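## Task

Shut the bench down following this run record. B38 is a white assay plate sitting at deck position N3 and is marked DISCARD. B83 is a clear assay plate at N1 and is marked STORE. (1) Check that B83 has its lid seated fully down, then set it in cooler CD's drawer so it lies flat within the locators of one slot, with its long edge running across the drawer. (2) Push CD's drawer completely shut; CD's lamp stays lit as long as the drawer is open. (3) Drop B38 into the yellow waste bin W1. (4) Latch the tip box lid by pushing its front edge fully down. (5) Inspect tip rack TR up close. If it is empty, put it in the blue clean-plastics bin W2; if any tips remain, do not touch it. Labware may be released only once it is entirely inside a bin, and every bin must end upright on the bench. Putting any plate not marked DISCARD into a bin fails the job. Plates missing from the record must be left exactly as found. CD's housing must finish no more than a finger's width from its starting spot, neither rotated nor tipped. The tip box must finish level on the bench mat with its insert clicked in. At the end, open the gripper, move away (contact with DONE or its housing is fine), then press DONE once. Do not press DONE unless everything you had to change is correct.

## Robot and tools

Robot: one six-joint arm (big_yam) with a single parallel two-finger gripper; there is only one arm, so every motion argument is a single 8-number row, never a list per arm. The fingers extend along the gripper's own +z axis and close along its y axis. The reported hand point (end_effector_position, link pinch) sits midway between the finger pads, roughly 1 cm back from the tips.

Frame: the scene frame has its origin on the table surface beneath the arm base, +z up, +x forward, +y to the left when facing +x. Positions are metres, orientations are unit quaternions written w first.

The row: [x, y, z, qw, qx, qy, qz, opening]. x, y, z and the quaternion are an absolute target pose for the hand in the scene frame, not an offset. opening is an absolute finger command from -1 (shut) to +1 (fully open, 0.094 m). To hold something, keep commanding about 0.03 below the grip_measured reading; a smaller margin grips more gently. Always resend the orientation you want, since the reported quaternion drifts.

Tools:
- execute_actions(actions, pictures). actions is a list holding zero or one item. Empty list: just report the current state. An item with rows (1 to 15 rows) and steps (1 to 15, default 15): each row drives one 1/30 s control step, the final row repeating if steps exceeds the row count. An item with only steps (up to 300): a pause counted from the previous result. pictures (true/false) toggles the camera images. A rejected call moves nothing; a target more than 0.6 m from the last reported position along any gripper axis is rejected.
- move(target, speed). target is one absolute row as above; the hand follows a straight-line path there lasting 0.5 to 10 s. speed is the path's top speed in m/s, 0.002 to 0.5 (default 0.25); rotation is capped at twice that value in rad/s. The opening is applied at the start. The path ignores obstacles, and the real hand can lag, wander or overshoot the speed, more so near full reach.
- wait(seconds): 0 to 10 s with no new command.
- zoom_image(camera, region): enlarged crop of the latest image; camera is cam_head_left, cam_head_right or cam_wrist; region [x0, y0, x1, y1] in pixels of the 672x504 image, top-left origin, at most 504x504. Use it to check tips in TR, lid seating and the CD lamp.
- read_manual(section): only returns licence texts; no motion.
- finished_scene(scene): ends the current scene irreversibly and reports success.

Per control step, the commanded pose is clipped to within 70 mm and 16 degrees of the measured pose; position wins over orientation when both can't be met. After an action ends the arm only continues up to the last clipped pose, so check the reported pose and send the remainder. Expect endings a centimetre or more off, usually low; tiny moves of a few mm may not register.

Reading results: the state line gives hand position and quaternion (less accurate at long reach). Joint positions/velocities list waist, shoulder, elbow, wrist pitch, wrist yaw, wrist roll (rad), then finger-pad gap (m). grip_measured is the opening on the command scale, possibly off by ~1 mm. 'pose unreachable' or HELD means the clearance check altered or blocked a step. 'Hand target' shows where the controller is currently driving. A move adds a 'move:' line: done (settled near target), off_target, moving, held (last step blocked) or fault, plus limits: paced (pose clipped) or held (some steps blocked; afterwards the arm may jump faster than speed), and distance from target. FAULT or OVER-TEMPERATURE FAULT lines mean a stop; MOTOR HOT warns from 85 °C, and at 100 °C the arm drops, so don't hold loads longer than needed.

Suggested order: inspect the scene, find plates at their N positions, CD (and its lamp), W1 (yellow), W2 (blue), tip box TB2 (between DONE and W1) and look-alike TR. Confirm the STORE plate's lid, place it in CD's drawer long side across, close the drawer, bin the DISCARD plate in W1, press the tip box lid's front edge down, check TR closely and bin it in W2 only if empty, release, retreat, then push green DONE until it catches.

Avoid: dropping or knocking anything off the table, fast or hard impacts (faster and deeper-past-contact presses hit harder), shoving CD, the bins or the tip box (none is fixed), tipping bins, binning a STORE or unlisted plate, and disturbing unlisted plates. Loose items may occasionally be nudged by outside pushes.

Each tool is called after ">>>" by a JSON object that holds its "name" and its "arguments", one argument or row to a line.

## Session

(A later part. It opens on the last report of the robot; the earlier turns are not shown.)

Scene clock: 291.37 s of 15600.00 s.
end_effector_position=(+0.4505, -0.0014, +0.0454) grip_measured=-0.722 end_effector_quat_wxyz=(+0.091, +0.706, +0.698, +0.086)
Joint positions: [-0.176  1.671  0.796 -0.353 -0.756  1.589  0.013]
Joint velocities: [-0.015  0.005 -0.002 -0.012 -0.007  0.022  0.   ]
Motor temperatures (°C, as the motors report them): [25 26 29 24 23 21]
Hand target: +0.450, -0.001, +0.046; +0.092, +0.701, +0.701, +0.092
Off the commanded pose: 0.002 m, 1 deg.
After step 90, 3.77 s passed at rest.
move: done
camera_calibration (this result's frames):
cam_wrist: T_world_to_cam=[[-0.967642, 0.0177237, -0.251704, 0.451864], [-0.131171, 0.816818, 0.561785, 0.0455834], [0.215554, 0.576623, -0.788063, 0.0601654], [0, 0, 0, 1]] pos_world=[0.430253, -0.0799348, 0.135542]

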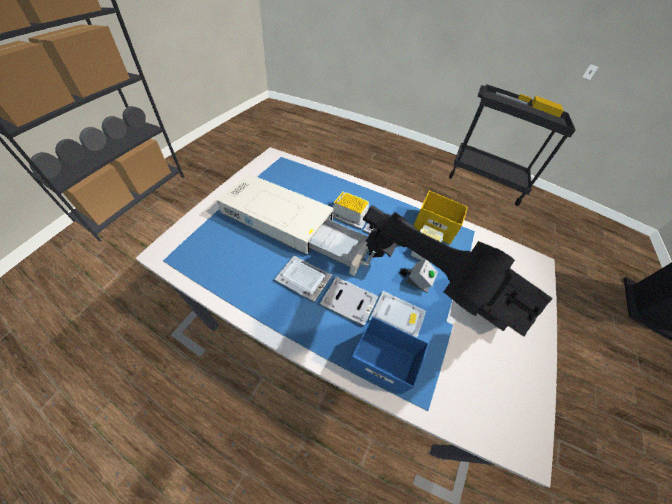

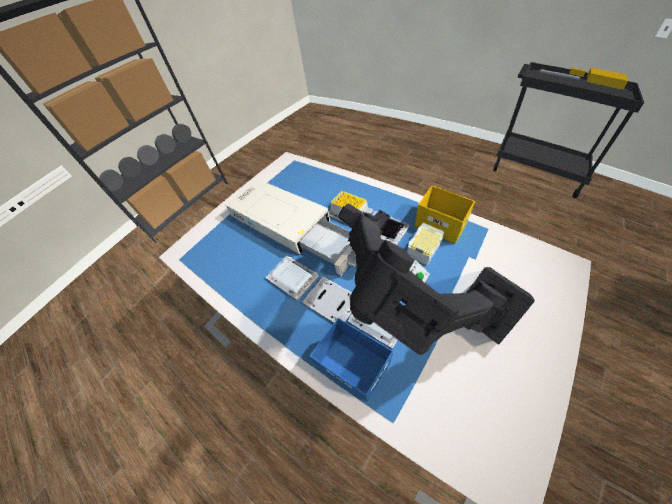

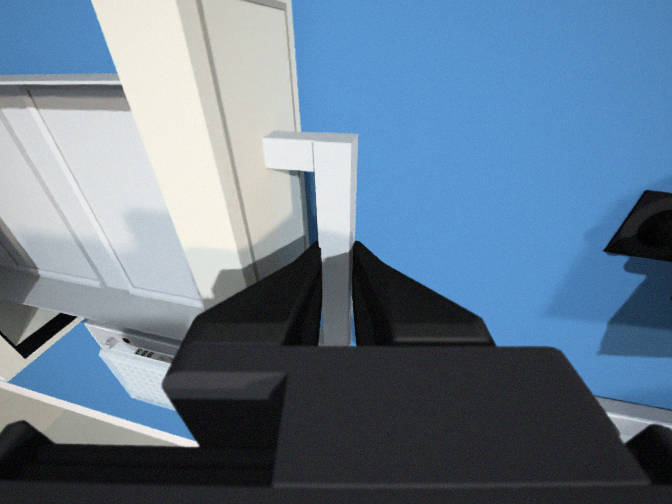

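>>> {"name": "move", "arguments": {
  "target": [0.447,0.0,0.047,0.0923,0.701,0.701,0.0923,-0.3]
}}

>>> {"name": "move", "arguments": {
  "target": [0.445,0.0,0.13,0.0923,0.701,0.701,0.0923,-0.3],
  "speed": 0.1
}}

>>> {"name": "move", "arguments": {
  "target": [0.55,0.0,0.22,0,0.707,0.707,0,1]
}}

Scene clock: 296.07 s of 15600.00 s.
end_effector_position=(+0.4428, -0.0016, +0.0421) grip_measured=-0.302 end_effector_quat_wxyz=(+0.084, +0.709, +0.695, +0.085)
Joint positions: [-0.176  1.671  0.782 -0.353 -0.763  1.589  0.033]
Joint velocities: [-0.015  0.005  0.012 -0.007 -0.007 -0.022 -0.001]
Motor temperatures (°C, as the motors report them): [25 26 28 24 23 21]
Hand target: +0.447, -0.000, +0.047; +0.092, +0.701, +0.701, +0.092
Off the commanded pose: 0.007 m, 2 deg.
After step 90, 1.00 s passed at rest.
move: done
camera_calibration (this result's frames):
cam_wrist: T_world_to_cam=[[-0.970101, 0.0280469, -0.241076, 0.444227], [-0.118294, 0.812686, 0.570568, 0.0405587], [0.211922, 0.582026, -0.78507, 0.0607593], [0, 0, 0, 1]] pos_world=[0.422866, -0.0807842, 0.131651]

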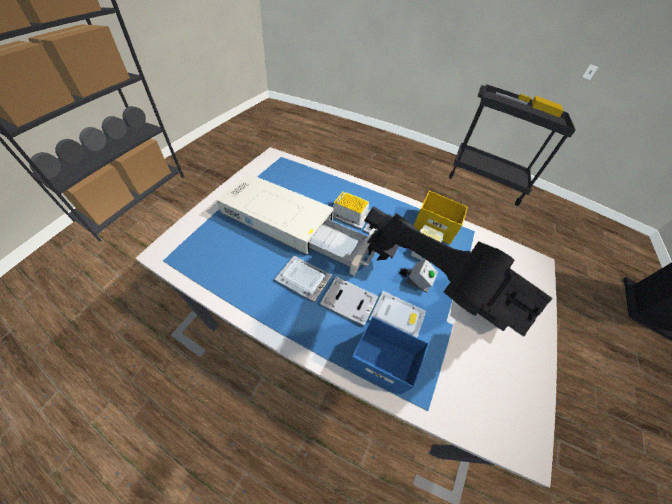

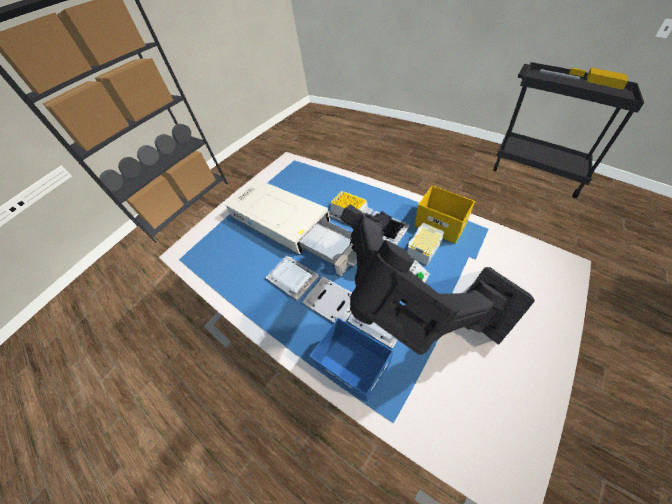

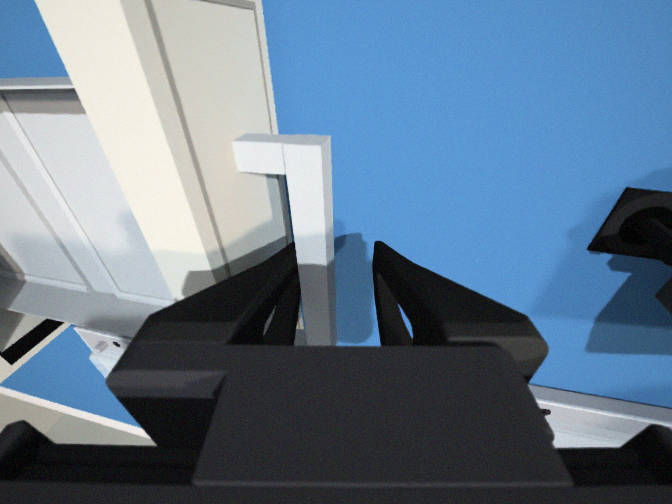

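Scene clock: 297.33 s of 15600.00 s.
end_effector_position=(+0.4305, +0.0008, +0.1112) grip_measured=-0.302 end_effector_quat_wxyz=(+0.078, +0.709, +0.696, +0.083)
Joint positions: [-0.3    1.555  0.832 -0.655 -0.8    1.405  0.033]
Joint velocities: [ 0.005 -0.005  0.007 -0.022  0.022 -0.051 -0.001]
Motor temperatures (°C, as the motors report them): [25 26 29 24 23 21]
Hand target: +0.444, -0.000, +0.129; +0.093, +0.701, +0.701, +0.091
Off the commanded pose: 0.024 m, 2 deg.
move: off_target
camera_calibration (this result's frames):
cam_wrist: T_world_to_cam=[[-0.972979, 0.0253518, -0.229499, 0.448809], [-0.114904, 0.808972, 0.576508, -0.00446109], [0.200274, 0.587301, -0.784199, 0.121126], [0, 0, 0, 1]] pos_world=[0.411911, -0.0789066, 0.20056]

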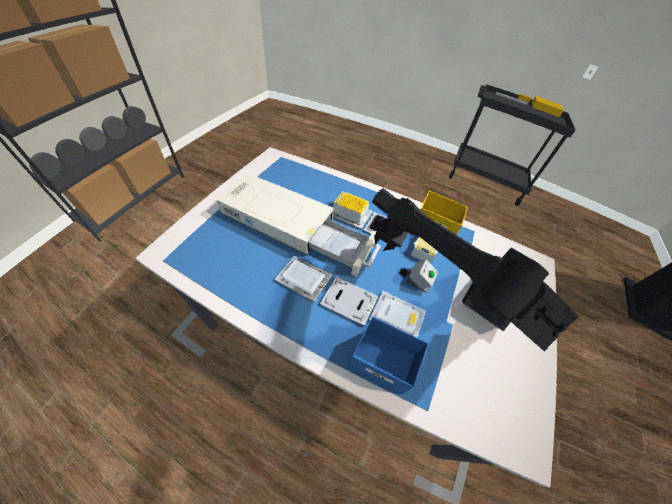

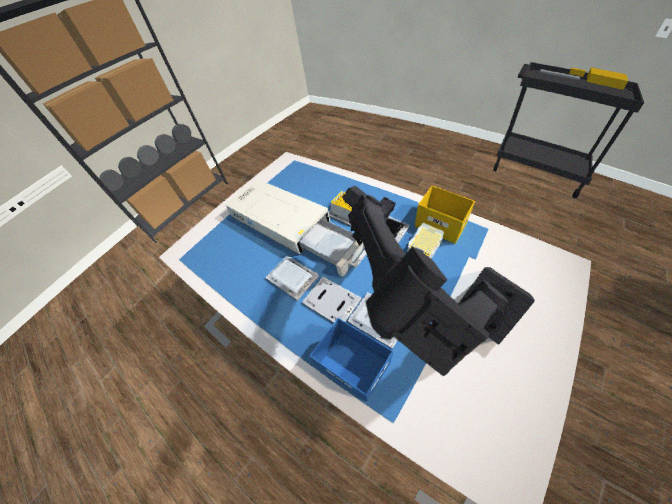

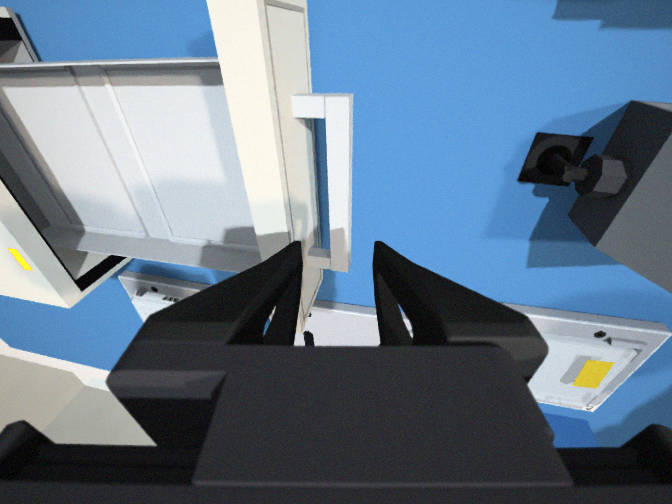

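Scene clock: 298.50 s of 15600.00 s.
end_effector_position=(+0.5435, +0.0084, +0.2030) grip_measured=+1.000 end_effector_quat_wxyz=(-0.012, +0.708, +0.706, -0.006)
Joint positions: [-0.328  1.839  1.518 -1.418 -0.723  1.121  0.094]
Joint velocities: [-0.015 -0.005  0.007 -0.002 -0.007 -0.051  0.   ]
Motor temperatures (°C, as the motors report them): [25 26 29 24 23 21]
Hand target: +0.550, +0.001, +0.220; +0.001, +0.707, +0.707, -0.001
Off the commanded pose: 0.020 m, 1 deg.
move: off_target
camera_calibration (this result's frames):
cam_wrist: T_world_to_cam=[[-0.999735, 0.00960496, 0.0209051, 0.543514], [0.0200855, 0.807495, 0.589532, -0.12652], [-0.0112183, 0.589796, -0.807474, 0.28572], [0, 0, 0, 1]] pos_world=[0.549116, -0.0715725, 0.293937]

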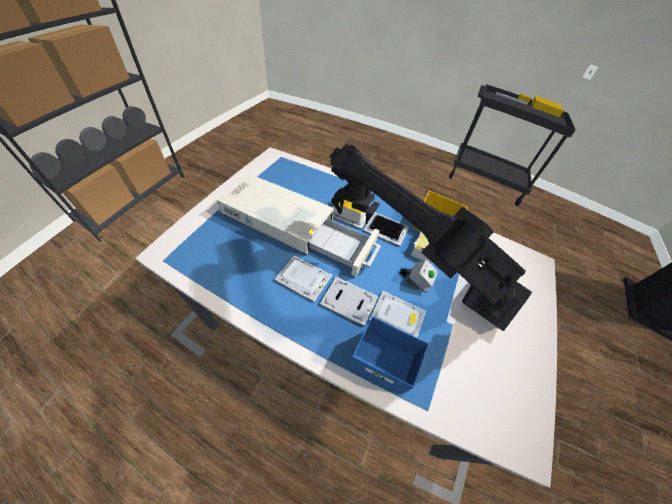

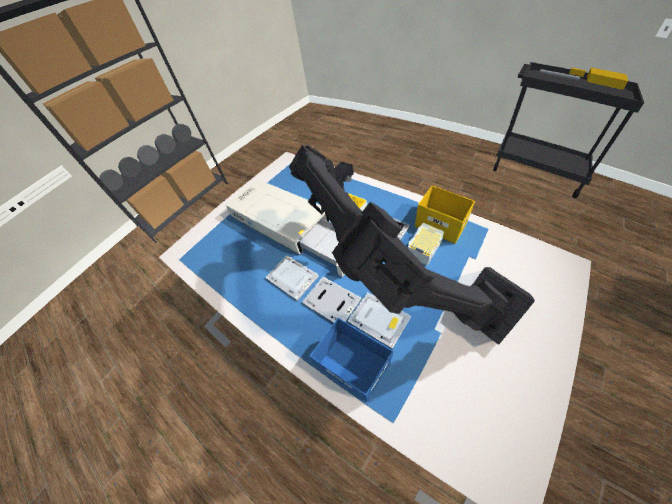

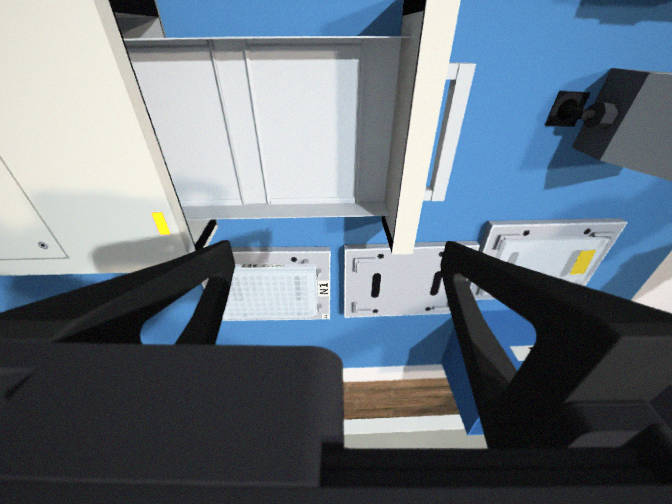

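>>> {"name": "move", "arguments": {
  "target": [0.30,0.19,0.20,0,0,1,0,1]
}}

>>> {"name": "move", "arguments": {
  "target": [0.30,0.19,0.08,0,0,1,0,1],
  "speed": 0.12
}}

Scene clock: 310.37 s of 15600.00 s.
end_effector_position=(+0.3032, +0.1820, +0.2007) grip_measured=+1.000 end_effector_quat_wxyz=(+0.011, +0.006, +1.000, -0.002)
Joint positions: [-0.153  0.98   0.85  -1.387 -0.737 -0.161  0.094]
Joint velocities: [-0.005 -0.015  0.002 -0.007 -0.037 -0.037  0.   ]
Motor temperatures (°C, as the motors report them): [25 26 30 24 23 21]
Hand target: +0.299, +0.186, +0.198; +0.001, -0.000, +1.000, +0.001
Off the commanded pose: 0.009 m, 1 deg.
After step 90, 5.23 s passed at rest.
move: done
camera_calibration (this result's frames):
cam_wrist: T_world_to_cam=[[-0.0200469, -0.999799, -0.000491472, 0.19258], [-0.82456, 0.0162552, 0.565541, 0.14439], [-0.565419, 0.0117426, -0.82472, 0.455447], [0, 0, 0, 1]] pos_world=[0.380437, 0.184846, 0.294053]

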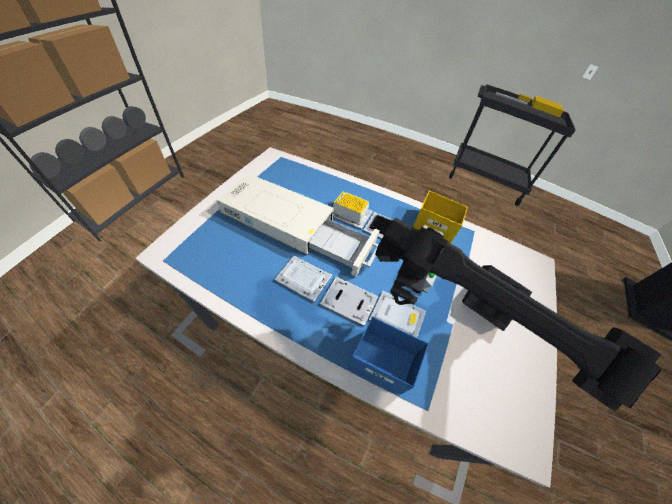

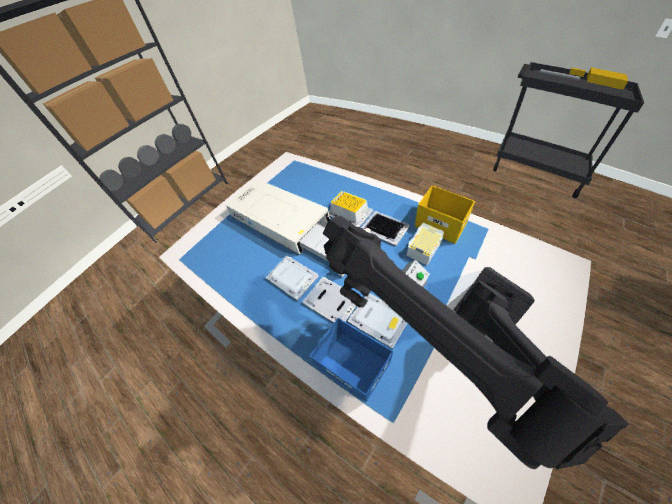

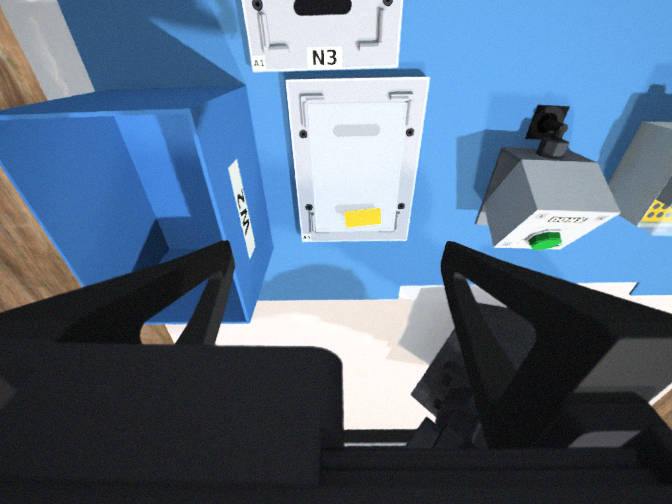

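Scene clock: 311.87 s of 15600.00 s.
end_effector_position=(+0.2983, +0.1877, +0.0841) grip_measured=+1.000 end_effector_quat_wxyz=(-0.001, +0.003, +1.000, +0.002)
Joint positions: [ 0.162  1.039  0.651 -0.891 -0.69   0.222  0.094]
Joint velocities: [-0.015  0.005  0.017 -0.002 -0.051 -0.022  0.   ]
Motor temperatures (°C, as the motors report them): [25 26 30 24 23 21]
Hand target: +0.300, +0.190, +0.081; +0.000, +0.000, +1.000, +0.003
Off the commanded pose: 0.005 m, 0 deg.
move: done
camera_calibration (this result's frames):
cam_wrist: T_world_to_cam=[[-0.0139353, -0.999875, -0.0074212, 0.196925], [-0.810501, 0.0069489, 0.585697, 0.20205], [-0.585572, 0.0141768, -0.810496, 0.360875], [0, 0, 0, 1]] pos_world=[0.377824, 0.19038, 0.17561]

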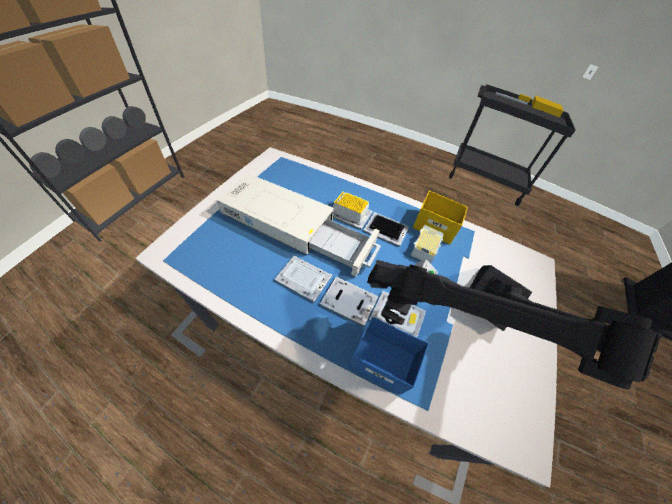

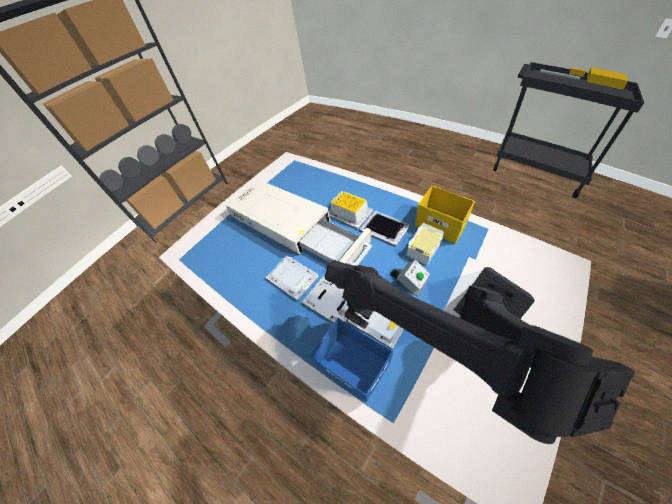

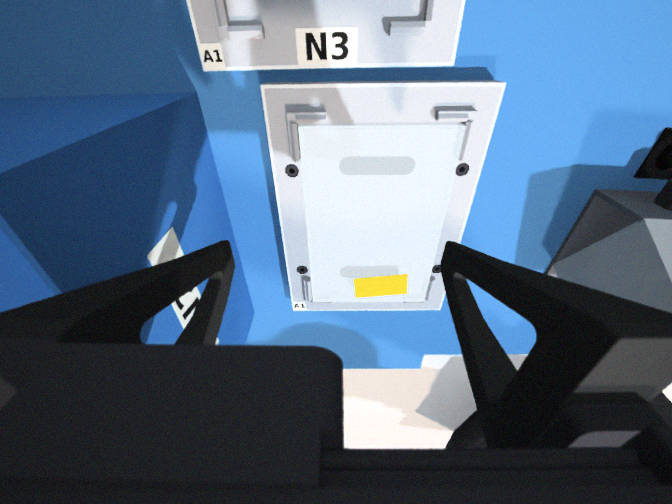

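>>> {"name": "move", "arguments": {
  "target": [0.277,0.168,0.065,0,0,1,0,1],
  "speed": 0.08
}}

Scene clock: 321.60 s of 15600.00 s.
end_effector_position=(+0.2732, +0.1643, +0.0633) grip_measured=+1.000 end_effector_quat_wxyz=(-0.011, +0.013, +1.000, -0.002)
Joint positions: [ 0.162  1.039  0.556 -0.821 -0.688  0.224  0.094]
Joint velocities: [-0.015 -0.015 -0.002  0.012 -0.022  0.007  0.   ]
Motor temperatures (°C, as the motors report them): [24 25 29 24 23 21]
Hand target: +0.277, +0.168, +0.065; -0.000, -0.000, +1.000, +0.000
Off the commanded pose: 0.006 m, 2 deg.
After step 90, 5.97 s passed at rest.
move: done
camera_calibration (this result's frames):
cam_wrist: T_world_to_cam=[[-0.0328345, -0.999461, -0.000460876, 0.177657], [-0.799008, 0.0259722, 0.600759, 0.186813], [-0.600423, 0.0200939, -0.79943, 0.331943], [0, 0, 0, 1]] pos_world=[0.354405, 0.166039, 0.153217]

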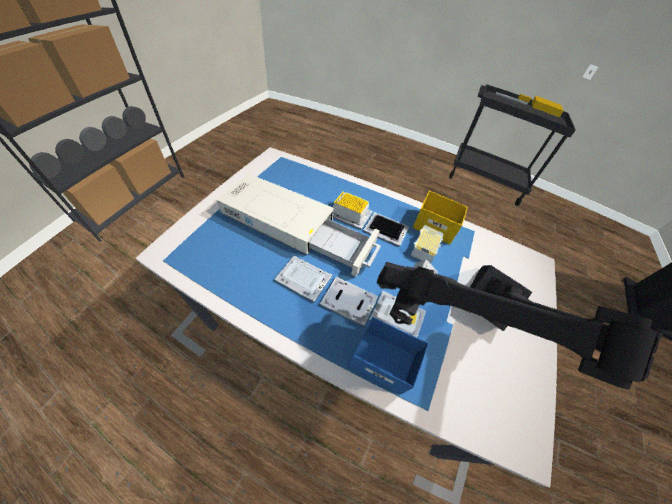

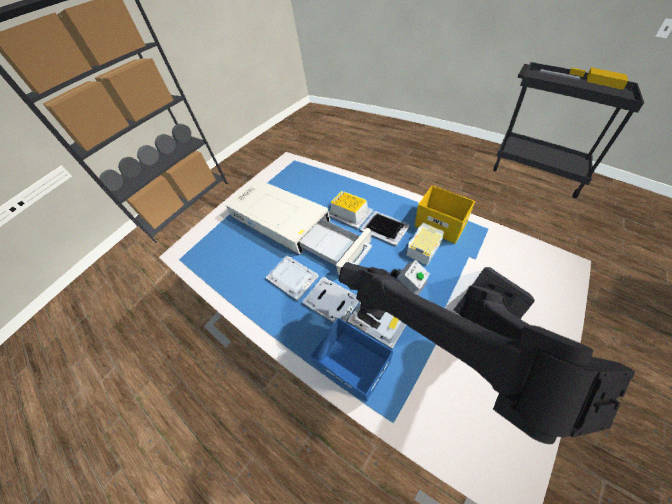

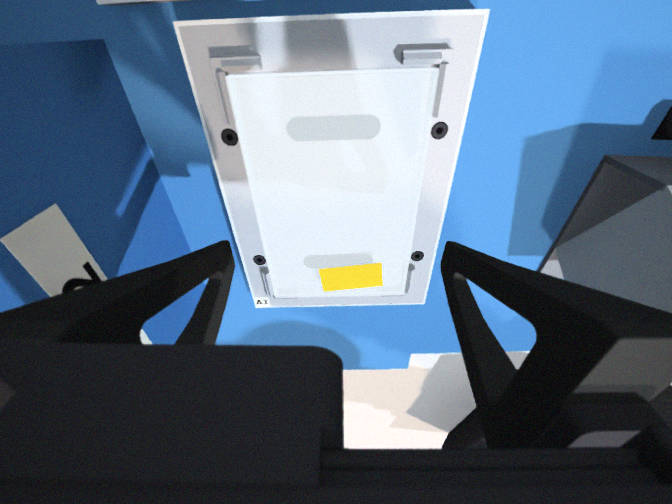

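>>> {"name": "move", "arguments": {
  "target": [0.277,0.168,0.018,0,0,1,0,1],
  "speed": 0.05
}}

>>> {"name": "move", "arguments": {
  "target": [0.277,0.168,0.018,0,0,1,0,0.74]
}}

Scene clock: 327.37 s of 15600.00 s.
end_effector_position=(+0.2775, +0.1664, +0.0246) grip_measured=+1.000 end_effector_quat_wxyz=(+0.001, -0.000, +1.000, +0.000)
Joint positions: [ 0.262  1.11   0.51  -0.599 -0.653  0.338  0.094]
Joint velocities: [ 0.005 -0.015 -0.017 -0.027 -0.007  0.037  0.   ]
Motor temperatures (°C, as the motors report them): [24 25 29 24 23 21]
Hand target: +0.277, +0.168, +0.019; -0.000, +0.000, +1.000, +0.001
Off the commanded pose: 0.007 m, 0 deg.
After step 90, 1.60 s passed at rest.
move: done
camera_calibration (this result's frames):
cam_wrist: T_world_to_cam=[[-0.00718285, -0.999964, -0.0044071, 0.172969], [-0.812846, 0.00327167, 0.582469, 0.221504], [-0.582434, 0.00776608, -0.812841, 0.300983], [0, 0, 0, 1]] pos_world=[0.356593, 0.169901, 0.116394]

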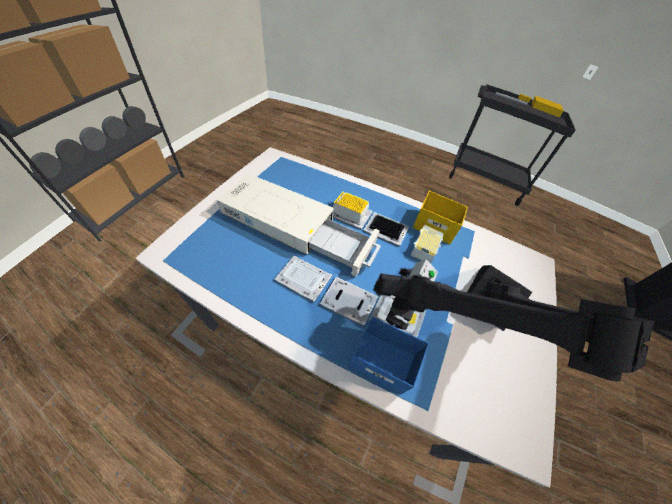

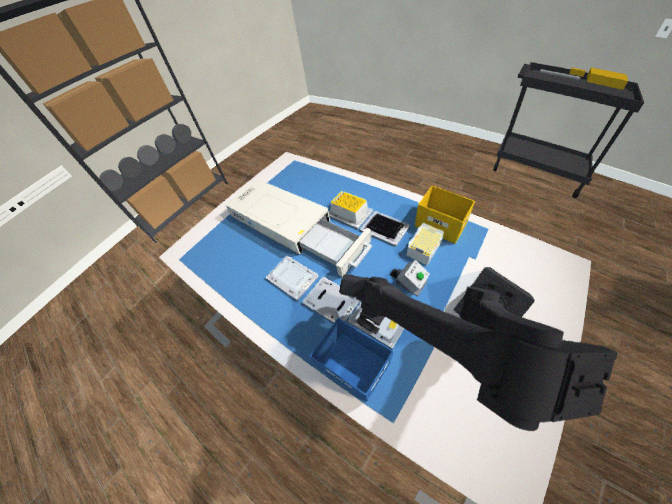

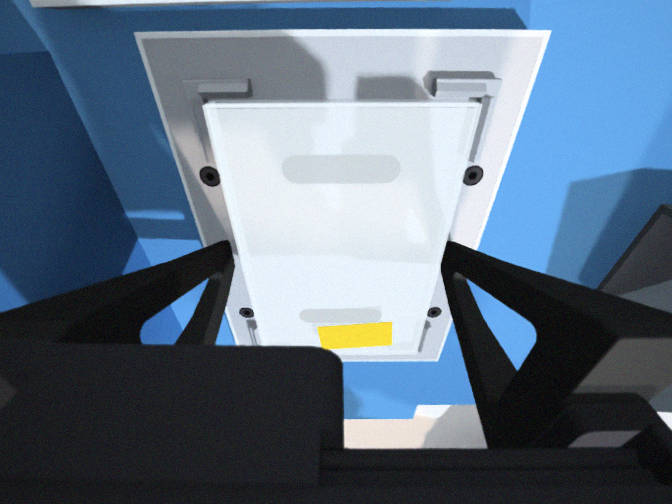

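Scene clock: 328.07 s of 15600.00 s.
end_effector_position=(+0.2783, +0.1662, +0.0248) grip_measured=+0.785 end_effector_quat_wxyz=(+0.002, +0.001, +1.000, -0.000)
Joint positions: [ 0.261  1.11   0.51  -0.596 -0.651  0.341  0.084]
Joint velocities: [-0.015 -0.015 -0.027  0.002 -0.022 -0.066 -0.001]
Motor temperatures (°C, as the motors report them): [24 25 29 24 23 21]
Hand target: +0.277, +0.168, +0.018; -0.000, +0.000, +1.000, +0.000
Off the commanded pose: 0.007 m, 0 deg.
move: done
camera_calibration (this result's frames):
cam_wrist: T_world_to_cam=[[-0.00893675, -0.999955, -0.00332838, 0.173173], [-0.814826, 0.00535275, 0.57968, 0.222401], [-0.579636, 0.00789251, -0.814837, 0.300829], [0, 0, 0, 1]] pos_world=[0.357137, 0.1696, 0.116782]

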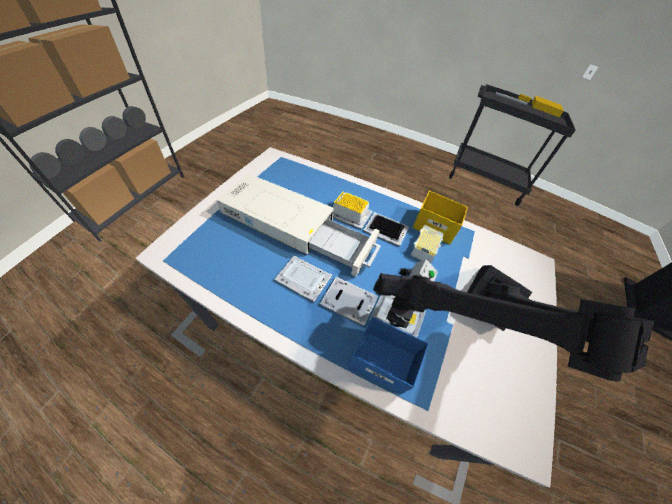

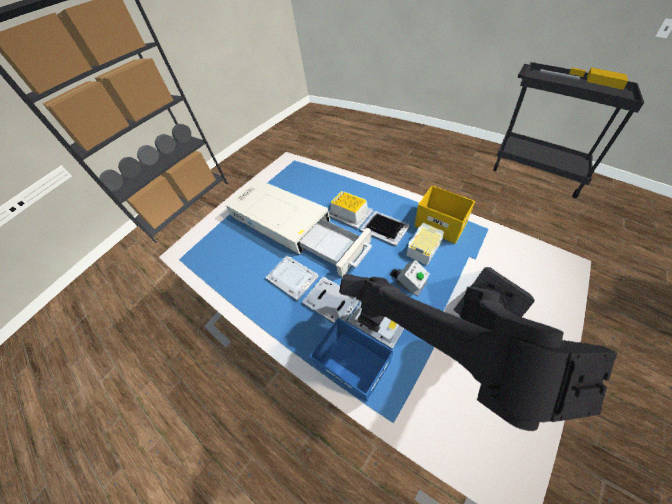

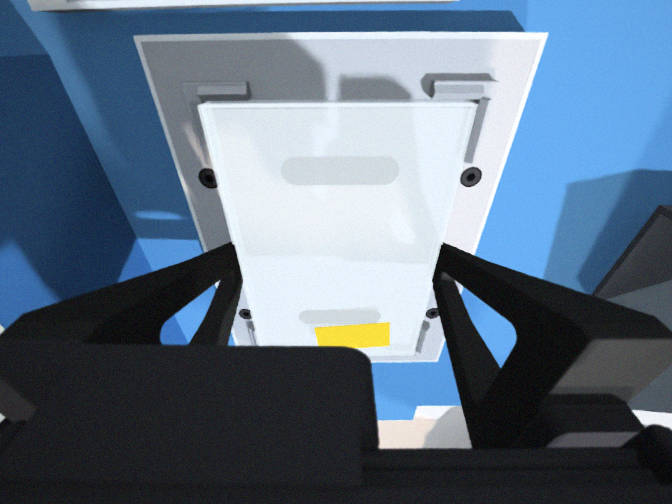

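>>> {"name": "move", "arguments": {
  "target": [0.277,0.168,0.11,0,0,1,0,0.74],
  "speed": 0.12
}}

>>> {"name": "move", "arguments": {
  "target": [0.63,0.21,0.12,0,0,1,0,0.74]
}}

Scene clock: 335.37 s of 15600.00 s.
end_effector_position=(+0.2646, +0.1614, +0.0968) grip_measured=+0.785 end_effector_quat_wxyz=(-0.014, +0.007, +1.000, -0.003)
Joint positions: [ 0.068  0.975  0.587 -1.002 -0.706  0.088  0.084]
Joint velocities: [-0.015  0.015 -0.012 -0.007  0.022 -0.007 -0.001]
Motor temperatures (°C, as the motors report them): [24 25 29 24 23 21]
Hand target: +0.277, +0.167, +0.108; +0.000, -0.000, +1.000, -0.002
Off the commanded pose: 0.019 m, 2 deg.
After step 90, 3.07 s passed at rest.
move: off_target
camera_calibration (this result's frames):
cam_wrist: T_world_to_cam=[[-0.0220874, -0.999753, 0.0025723, 0.171407], [-0.795027, 0.0191243, 0.606273, 0.159441], [-0.606172, 0.0113459, -0.795253, 0.356183], [0, 0, 0, 1]] pos_world=[0.346454, 0.164274, 0.186149]

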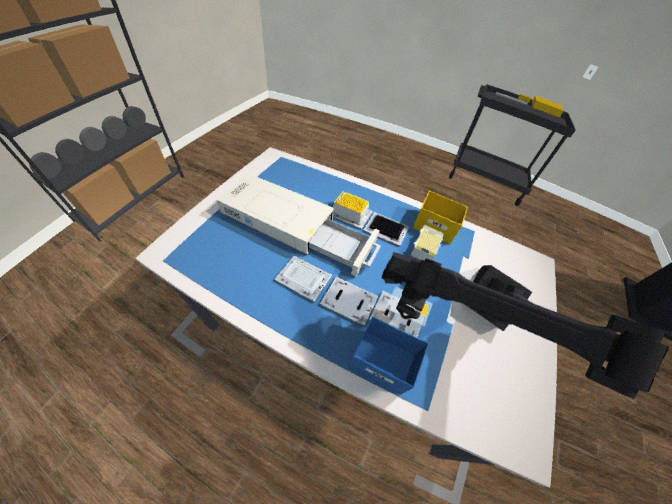

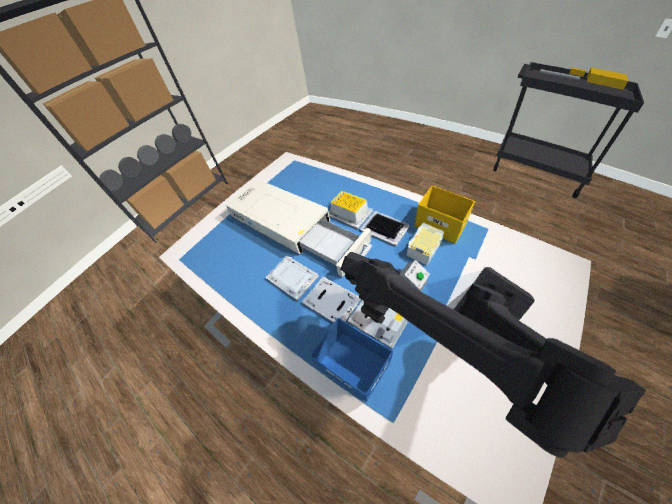

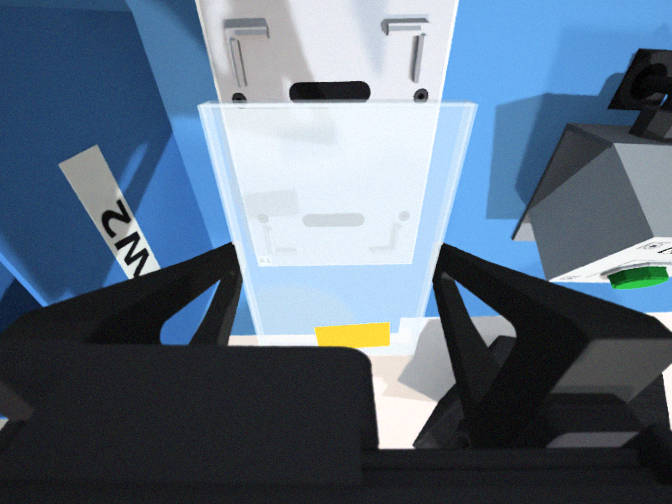

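Scene clock: 337.33 s of 15600.00 s.
end_effector_position=(+0.6204, +0.2078, +0.1094) grip_measured=+0.785 end_effector_quat_wxyz=(-0.011, +0.004, +1.000, -0.001)
Joint positions: [ 0.068  1.83   1.704 -1.254 -0.709  0.088  0.084]
Joint velocities: [-0.005 -0.005 -0.002 -0.012  0.007 -0.051 -0.   ]
Motor temperatures (°C, as the motors report them): [24 25 29 24 23 21]
Hand target: +0.630, +0.215, +0.123; +0.000, +0.000, +1.000, +0.000
Off the commanded pose: 0.014 m, 1 deg.
move: off_target
camera_calibration (this result's frames):
cam_wrist: T_world_to_cam=[[-0.0156987, -0.999876, -0.000962776, 0.222027], [-0.799521, 0.0119747, 0.600518, 0.438664], [-0.600433, 0.0101971, -0.79961, 0.578532], [0, 0, 0, 1]] pos_world=[0.701577, 0.210847, 0.199388]

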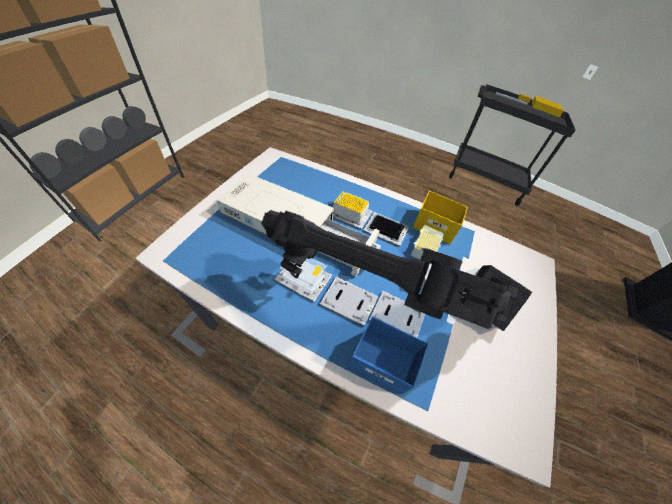

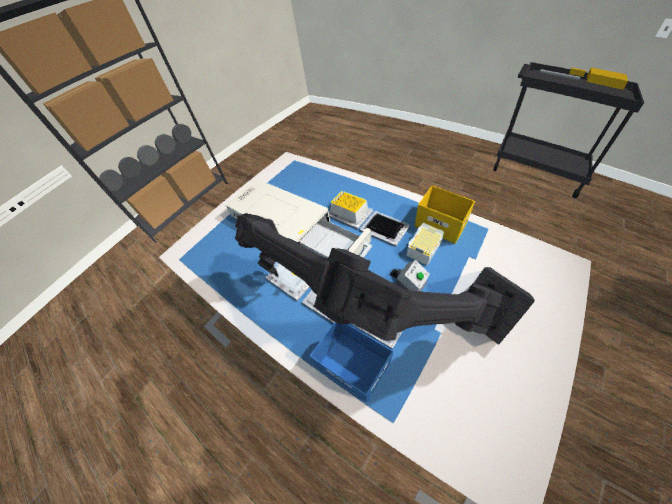

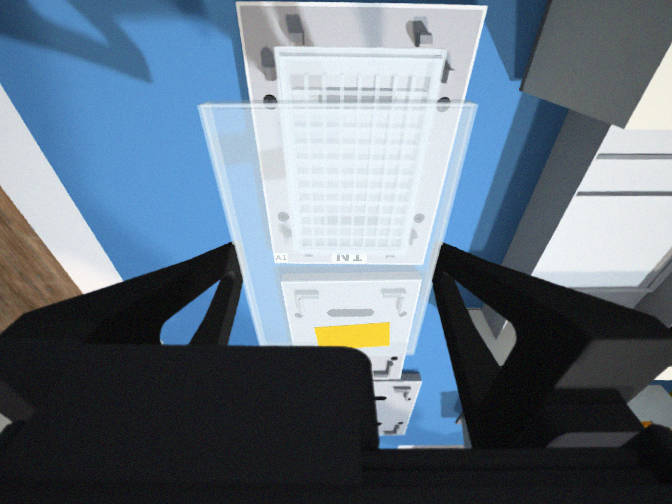

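>>> {"name": "move", "arguments": {
  "target": [0.64,0.203,0.06,0,0,1,0,0.74],
  "speed": 0.06
}}

Scene clock: 346.00 s of 15600.00 s.
end_effector_position=(+0.6388, +0.1964, +0.0680) grip_measured=+0.785 end_effector_quat_wxyz=(-0.001, +0.006, +1.000, -0.000)
Joint positions: [ 0.096  1.897  1.704 -1.138 -0.703  0.145  0.084]
Joint velocities: [-0.015  0.005  0.007 -0.002 -0.066  0.007 -0.001]
Motor temperatures (°C, as the motors report them): [25 26 30 24 23 21]
Hand target: +0.640, +0.203, +0.060; -0.000, +0.000, +1.000, +0.001
Off the commanded pose: 0.010 m, 1 deg.
After step 90, 4.40 s passed at rest.
move: done
camera_calibration (this result's frames):
cam_wrist: T_world_to_cam=[[-0.0191938, -0.999809, -0.00363215, 0.213292], [-0.810981, 0.0134439, 0.584918, 0.486476], [-0.584758, 0.0141724, -0.811084, 0.546576], [0, 0, 0, 1]] pos_world=[0.718232, 0.198965, 0.159545]

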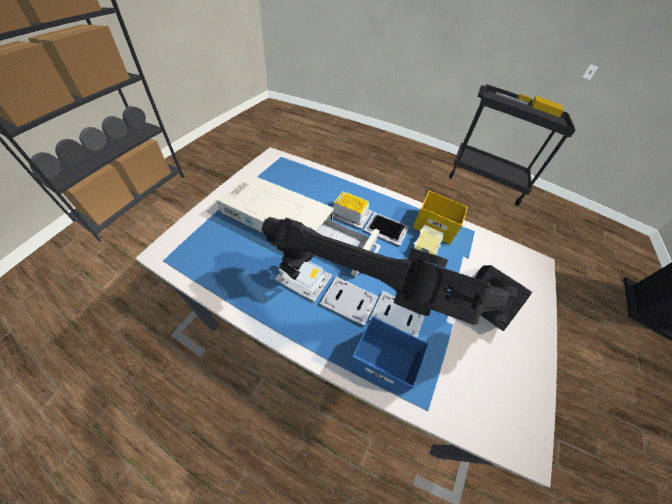

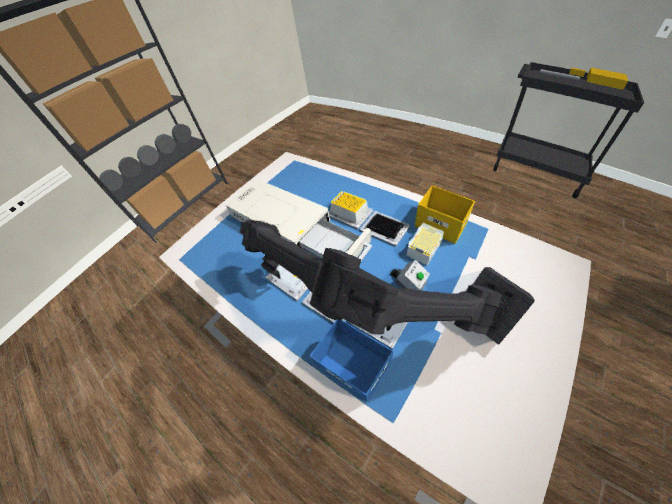

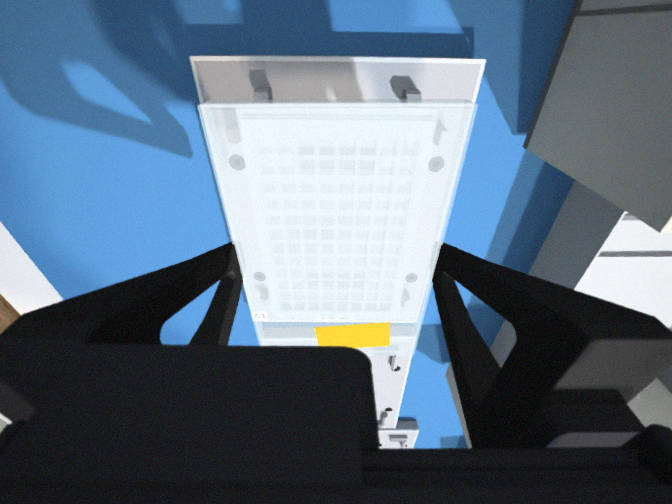

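>>> {"name": "move", "arguments": {
  "target": [0.634,0.203,0.043,0,0,1,0,0.74],
  "speed": 0.03
}}

Scene clock: 350.87 s of 15600.00 s.
end_effector_position=(+0.6338, +0.1959, +0.0508) grip_measured=+0.785 end_effector_quat_wxyz=(-0.000, +0.006, +1.000, -0.001)
Joint positions: [ 0.115  1.897  1.666 -1.084 -0.697  0.169  0.084]
Joint velocities: [-0.024  0.005 -0.007 -0.002 -0.037  0.007 -0.001]
Motor temperatures (°C, as the motors report them): [25 26 30 24 23 21]
Hand target: +0.634, +0.203, +0.043; +0.000, +0.000, +1.000, +0.000
Off the commanded pose: 0.011 m, 1 deg.
After step 90, 0.67 s passed at rest.
move: off_target
camera_calibration (this result's frames):
cam_wrist: T_world_to_cam=[[-0.0186475, -0.999822, -0.00275542, 0.21223], [-0.811607, 0.0135276, 0.584048, 0.492948], [-0.583907, 0.0131274, -0.811715, 0.529374], [0, 0, 0, 1]] pos_world=[0.713142, 0.198574, 0.142381]

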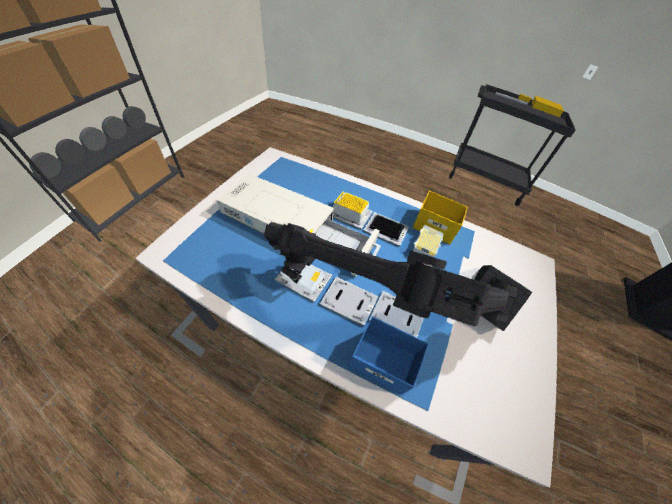

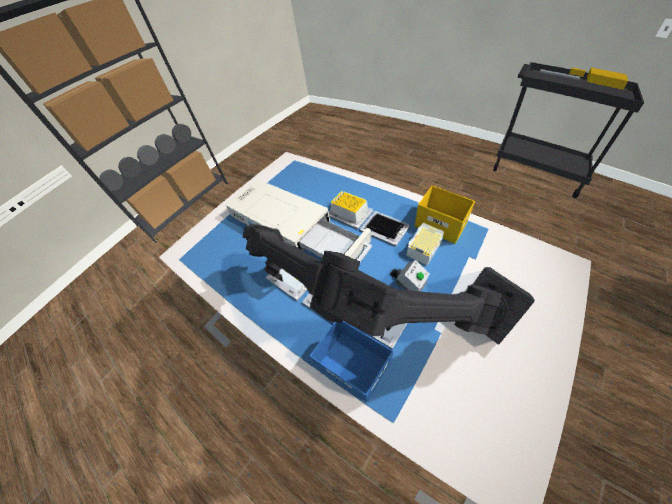

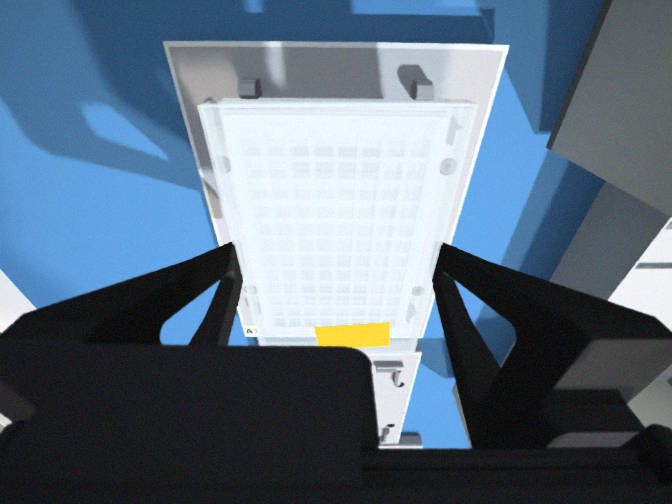

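>>> {"name": "zoom_image", "arguments": {
  "camera": "cam_wrist",
  "region": [150, 30, 530, 260]
}}

Region (150, 30, 530, 260) of cam_wrist's 672x504 image, scaled by 1.326, with more detail than that image has; it fills the top 305 rows of this view, and the rest is white.

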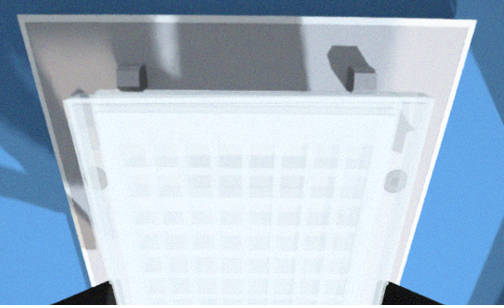

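>>> {"name": "move", "arguments": {
  "target": [0.633,0.203,0.03,0,0,1,0,0.74],
  "speed": 0.02
}}

Scene clock: 358.87 s of 15600.00 s.
end_effector_position=(+0.6342, +0.1967, +0.0442) grip_measured=+0.785 end_effector_quat_wxyz=(+0.004, +0.005, +1.000, -0.001)
Joint positions: [ 0.123  1.897  1.654 -1.054 -0.693  0.184  0.084]
Joint velocities: [ 0.005 -0.005  0.002 -0.022 -0.051  0.022 -0.001]
Motor temperatures (°C, as the motors report them): [25 26 30 24 23 21]
Hand target: +0.633, +0.203, +0.030; -0.000, +0.000, +1.000, +0.000
Off the commanded pose: 0.016 m, 1 deg.
After step 90, 3.67 s passed at rest.
move: off_target
camera_calibration (this result's frames):
cam_wrist: T_world_to_cam=[[-0.0166593, -0.999859, -0.00224501, 0.211736], [-0.816399, 0.0123062, 0.577357, 0.5006], [-0.577248, 0.0114512, -0.816489, 0.520572], [0, 0, 0, 1]] pos_world=[0.712716, 0.199585, 0.136492]

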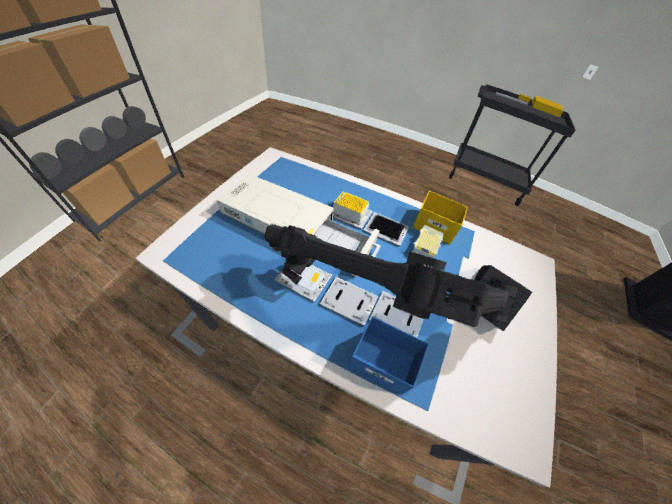

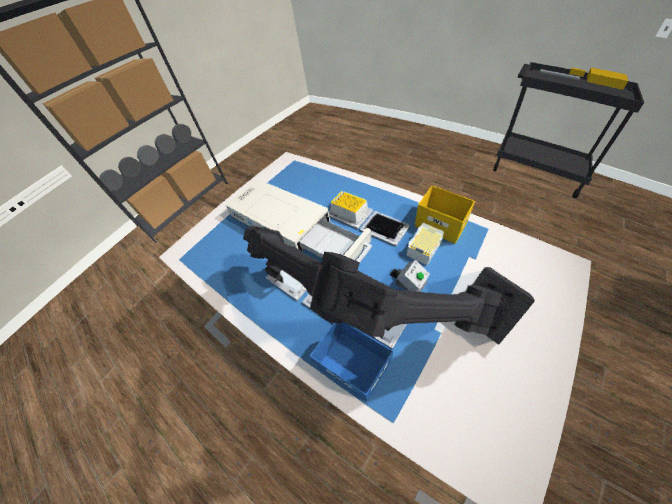

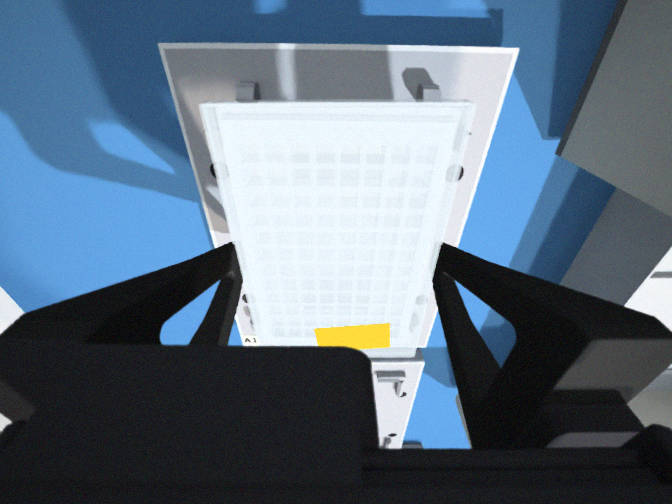

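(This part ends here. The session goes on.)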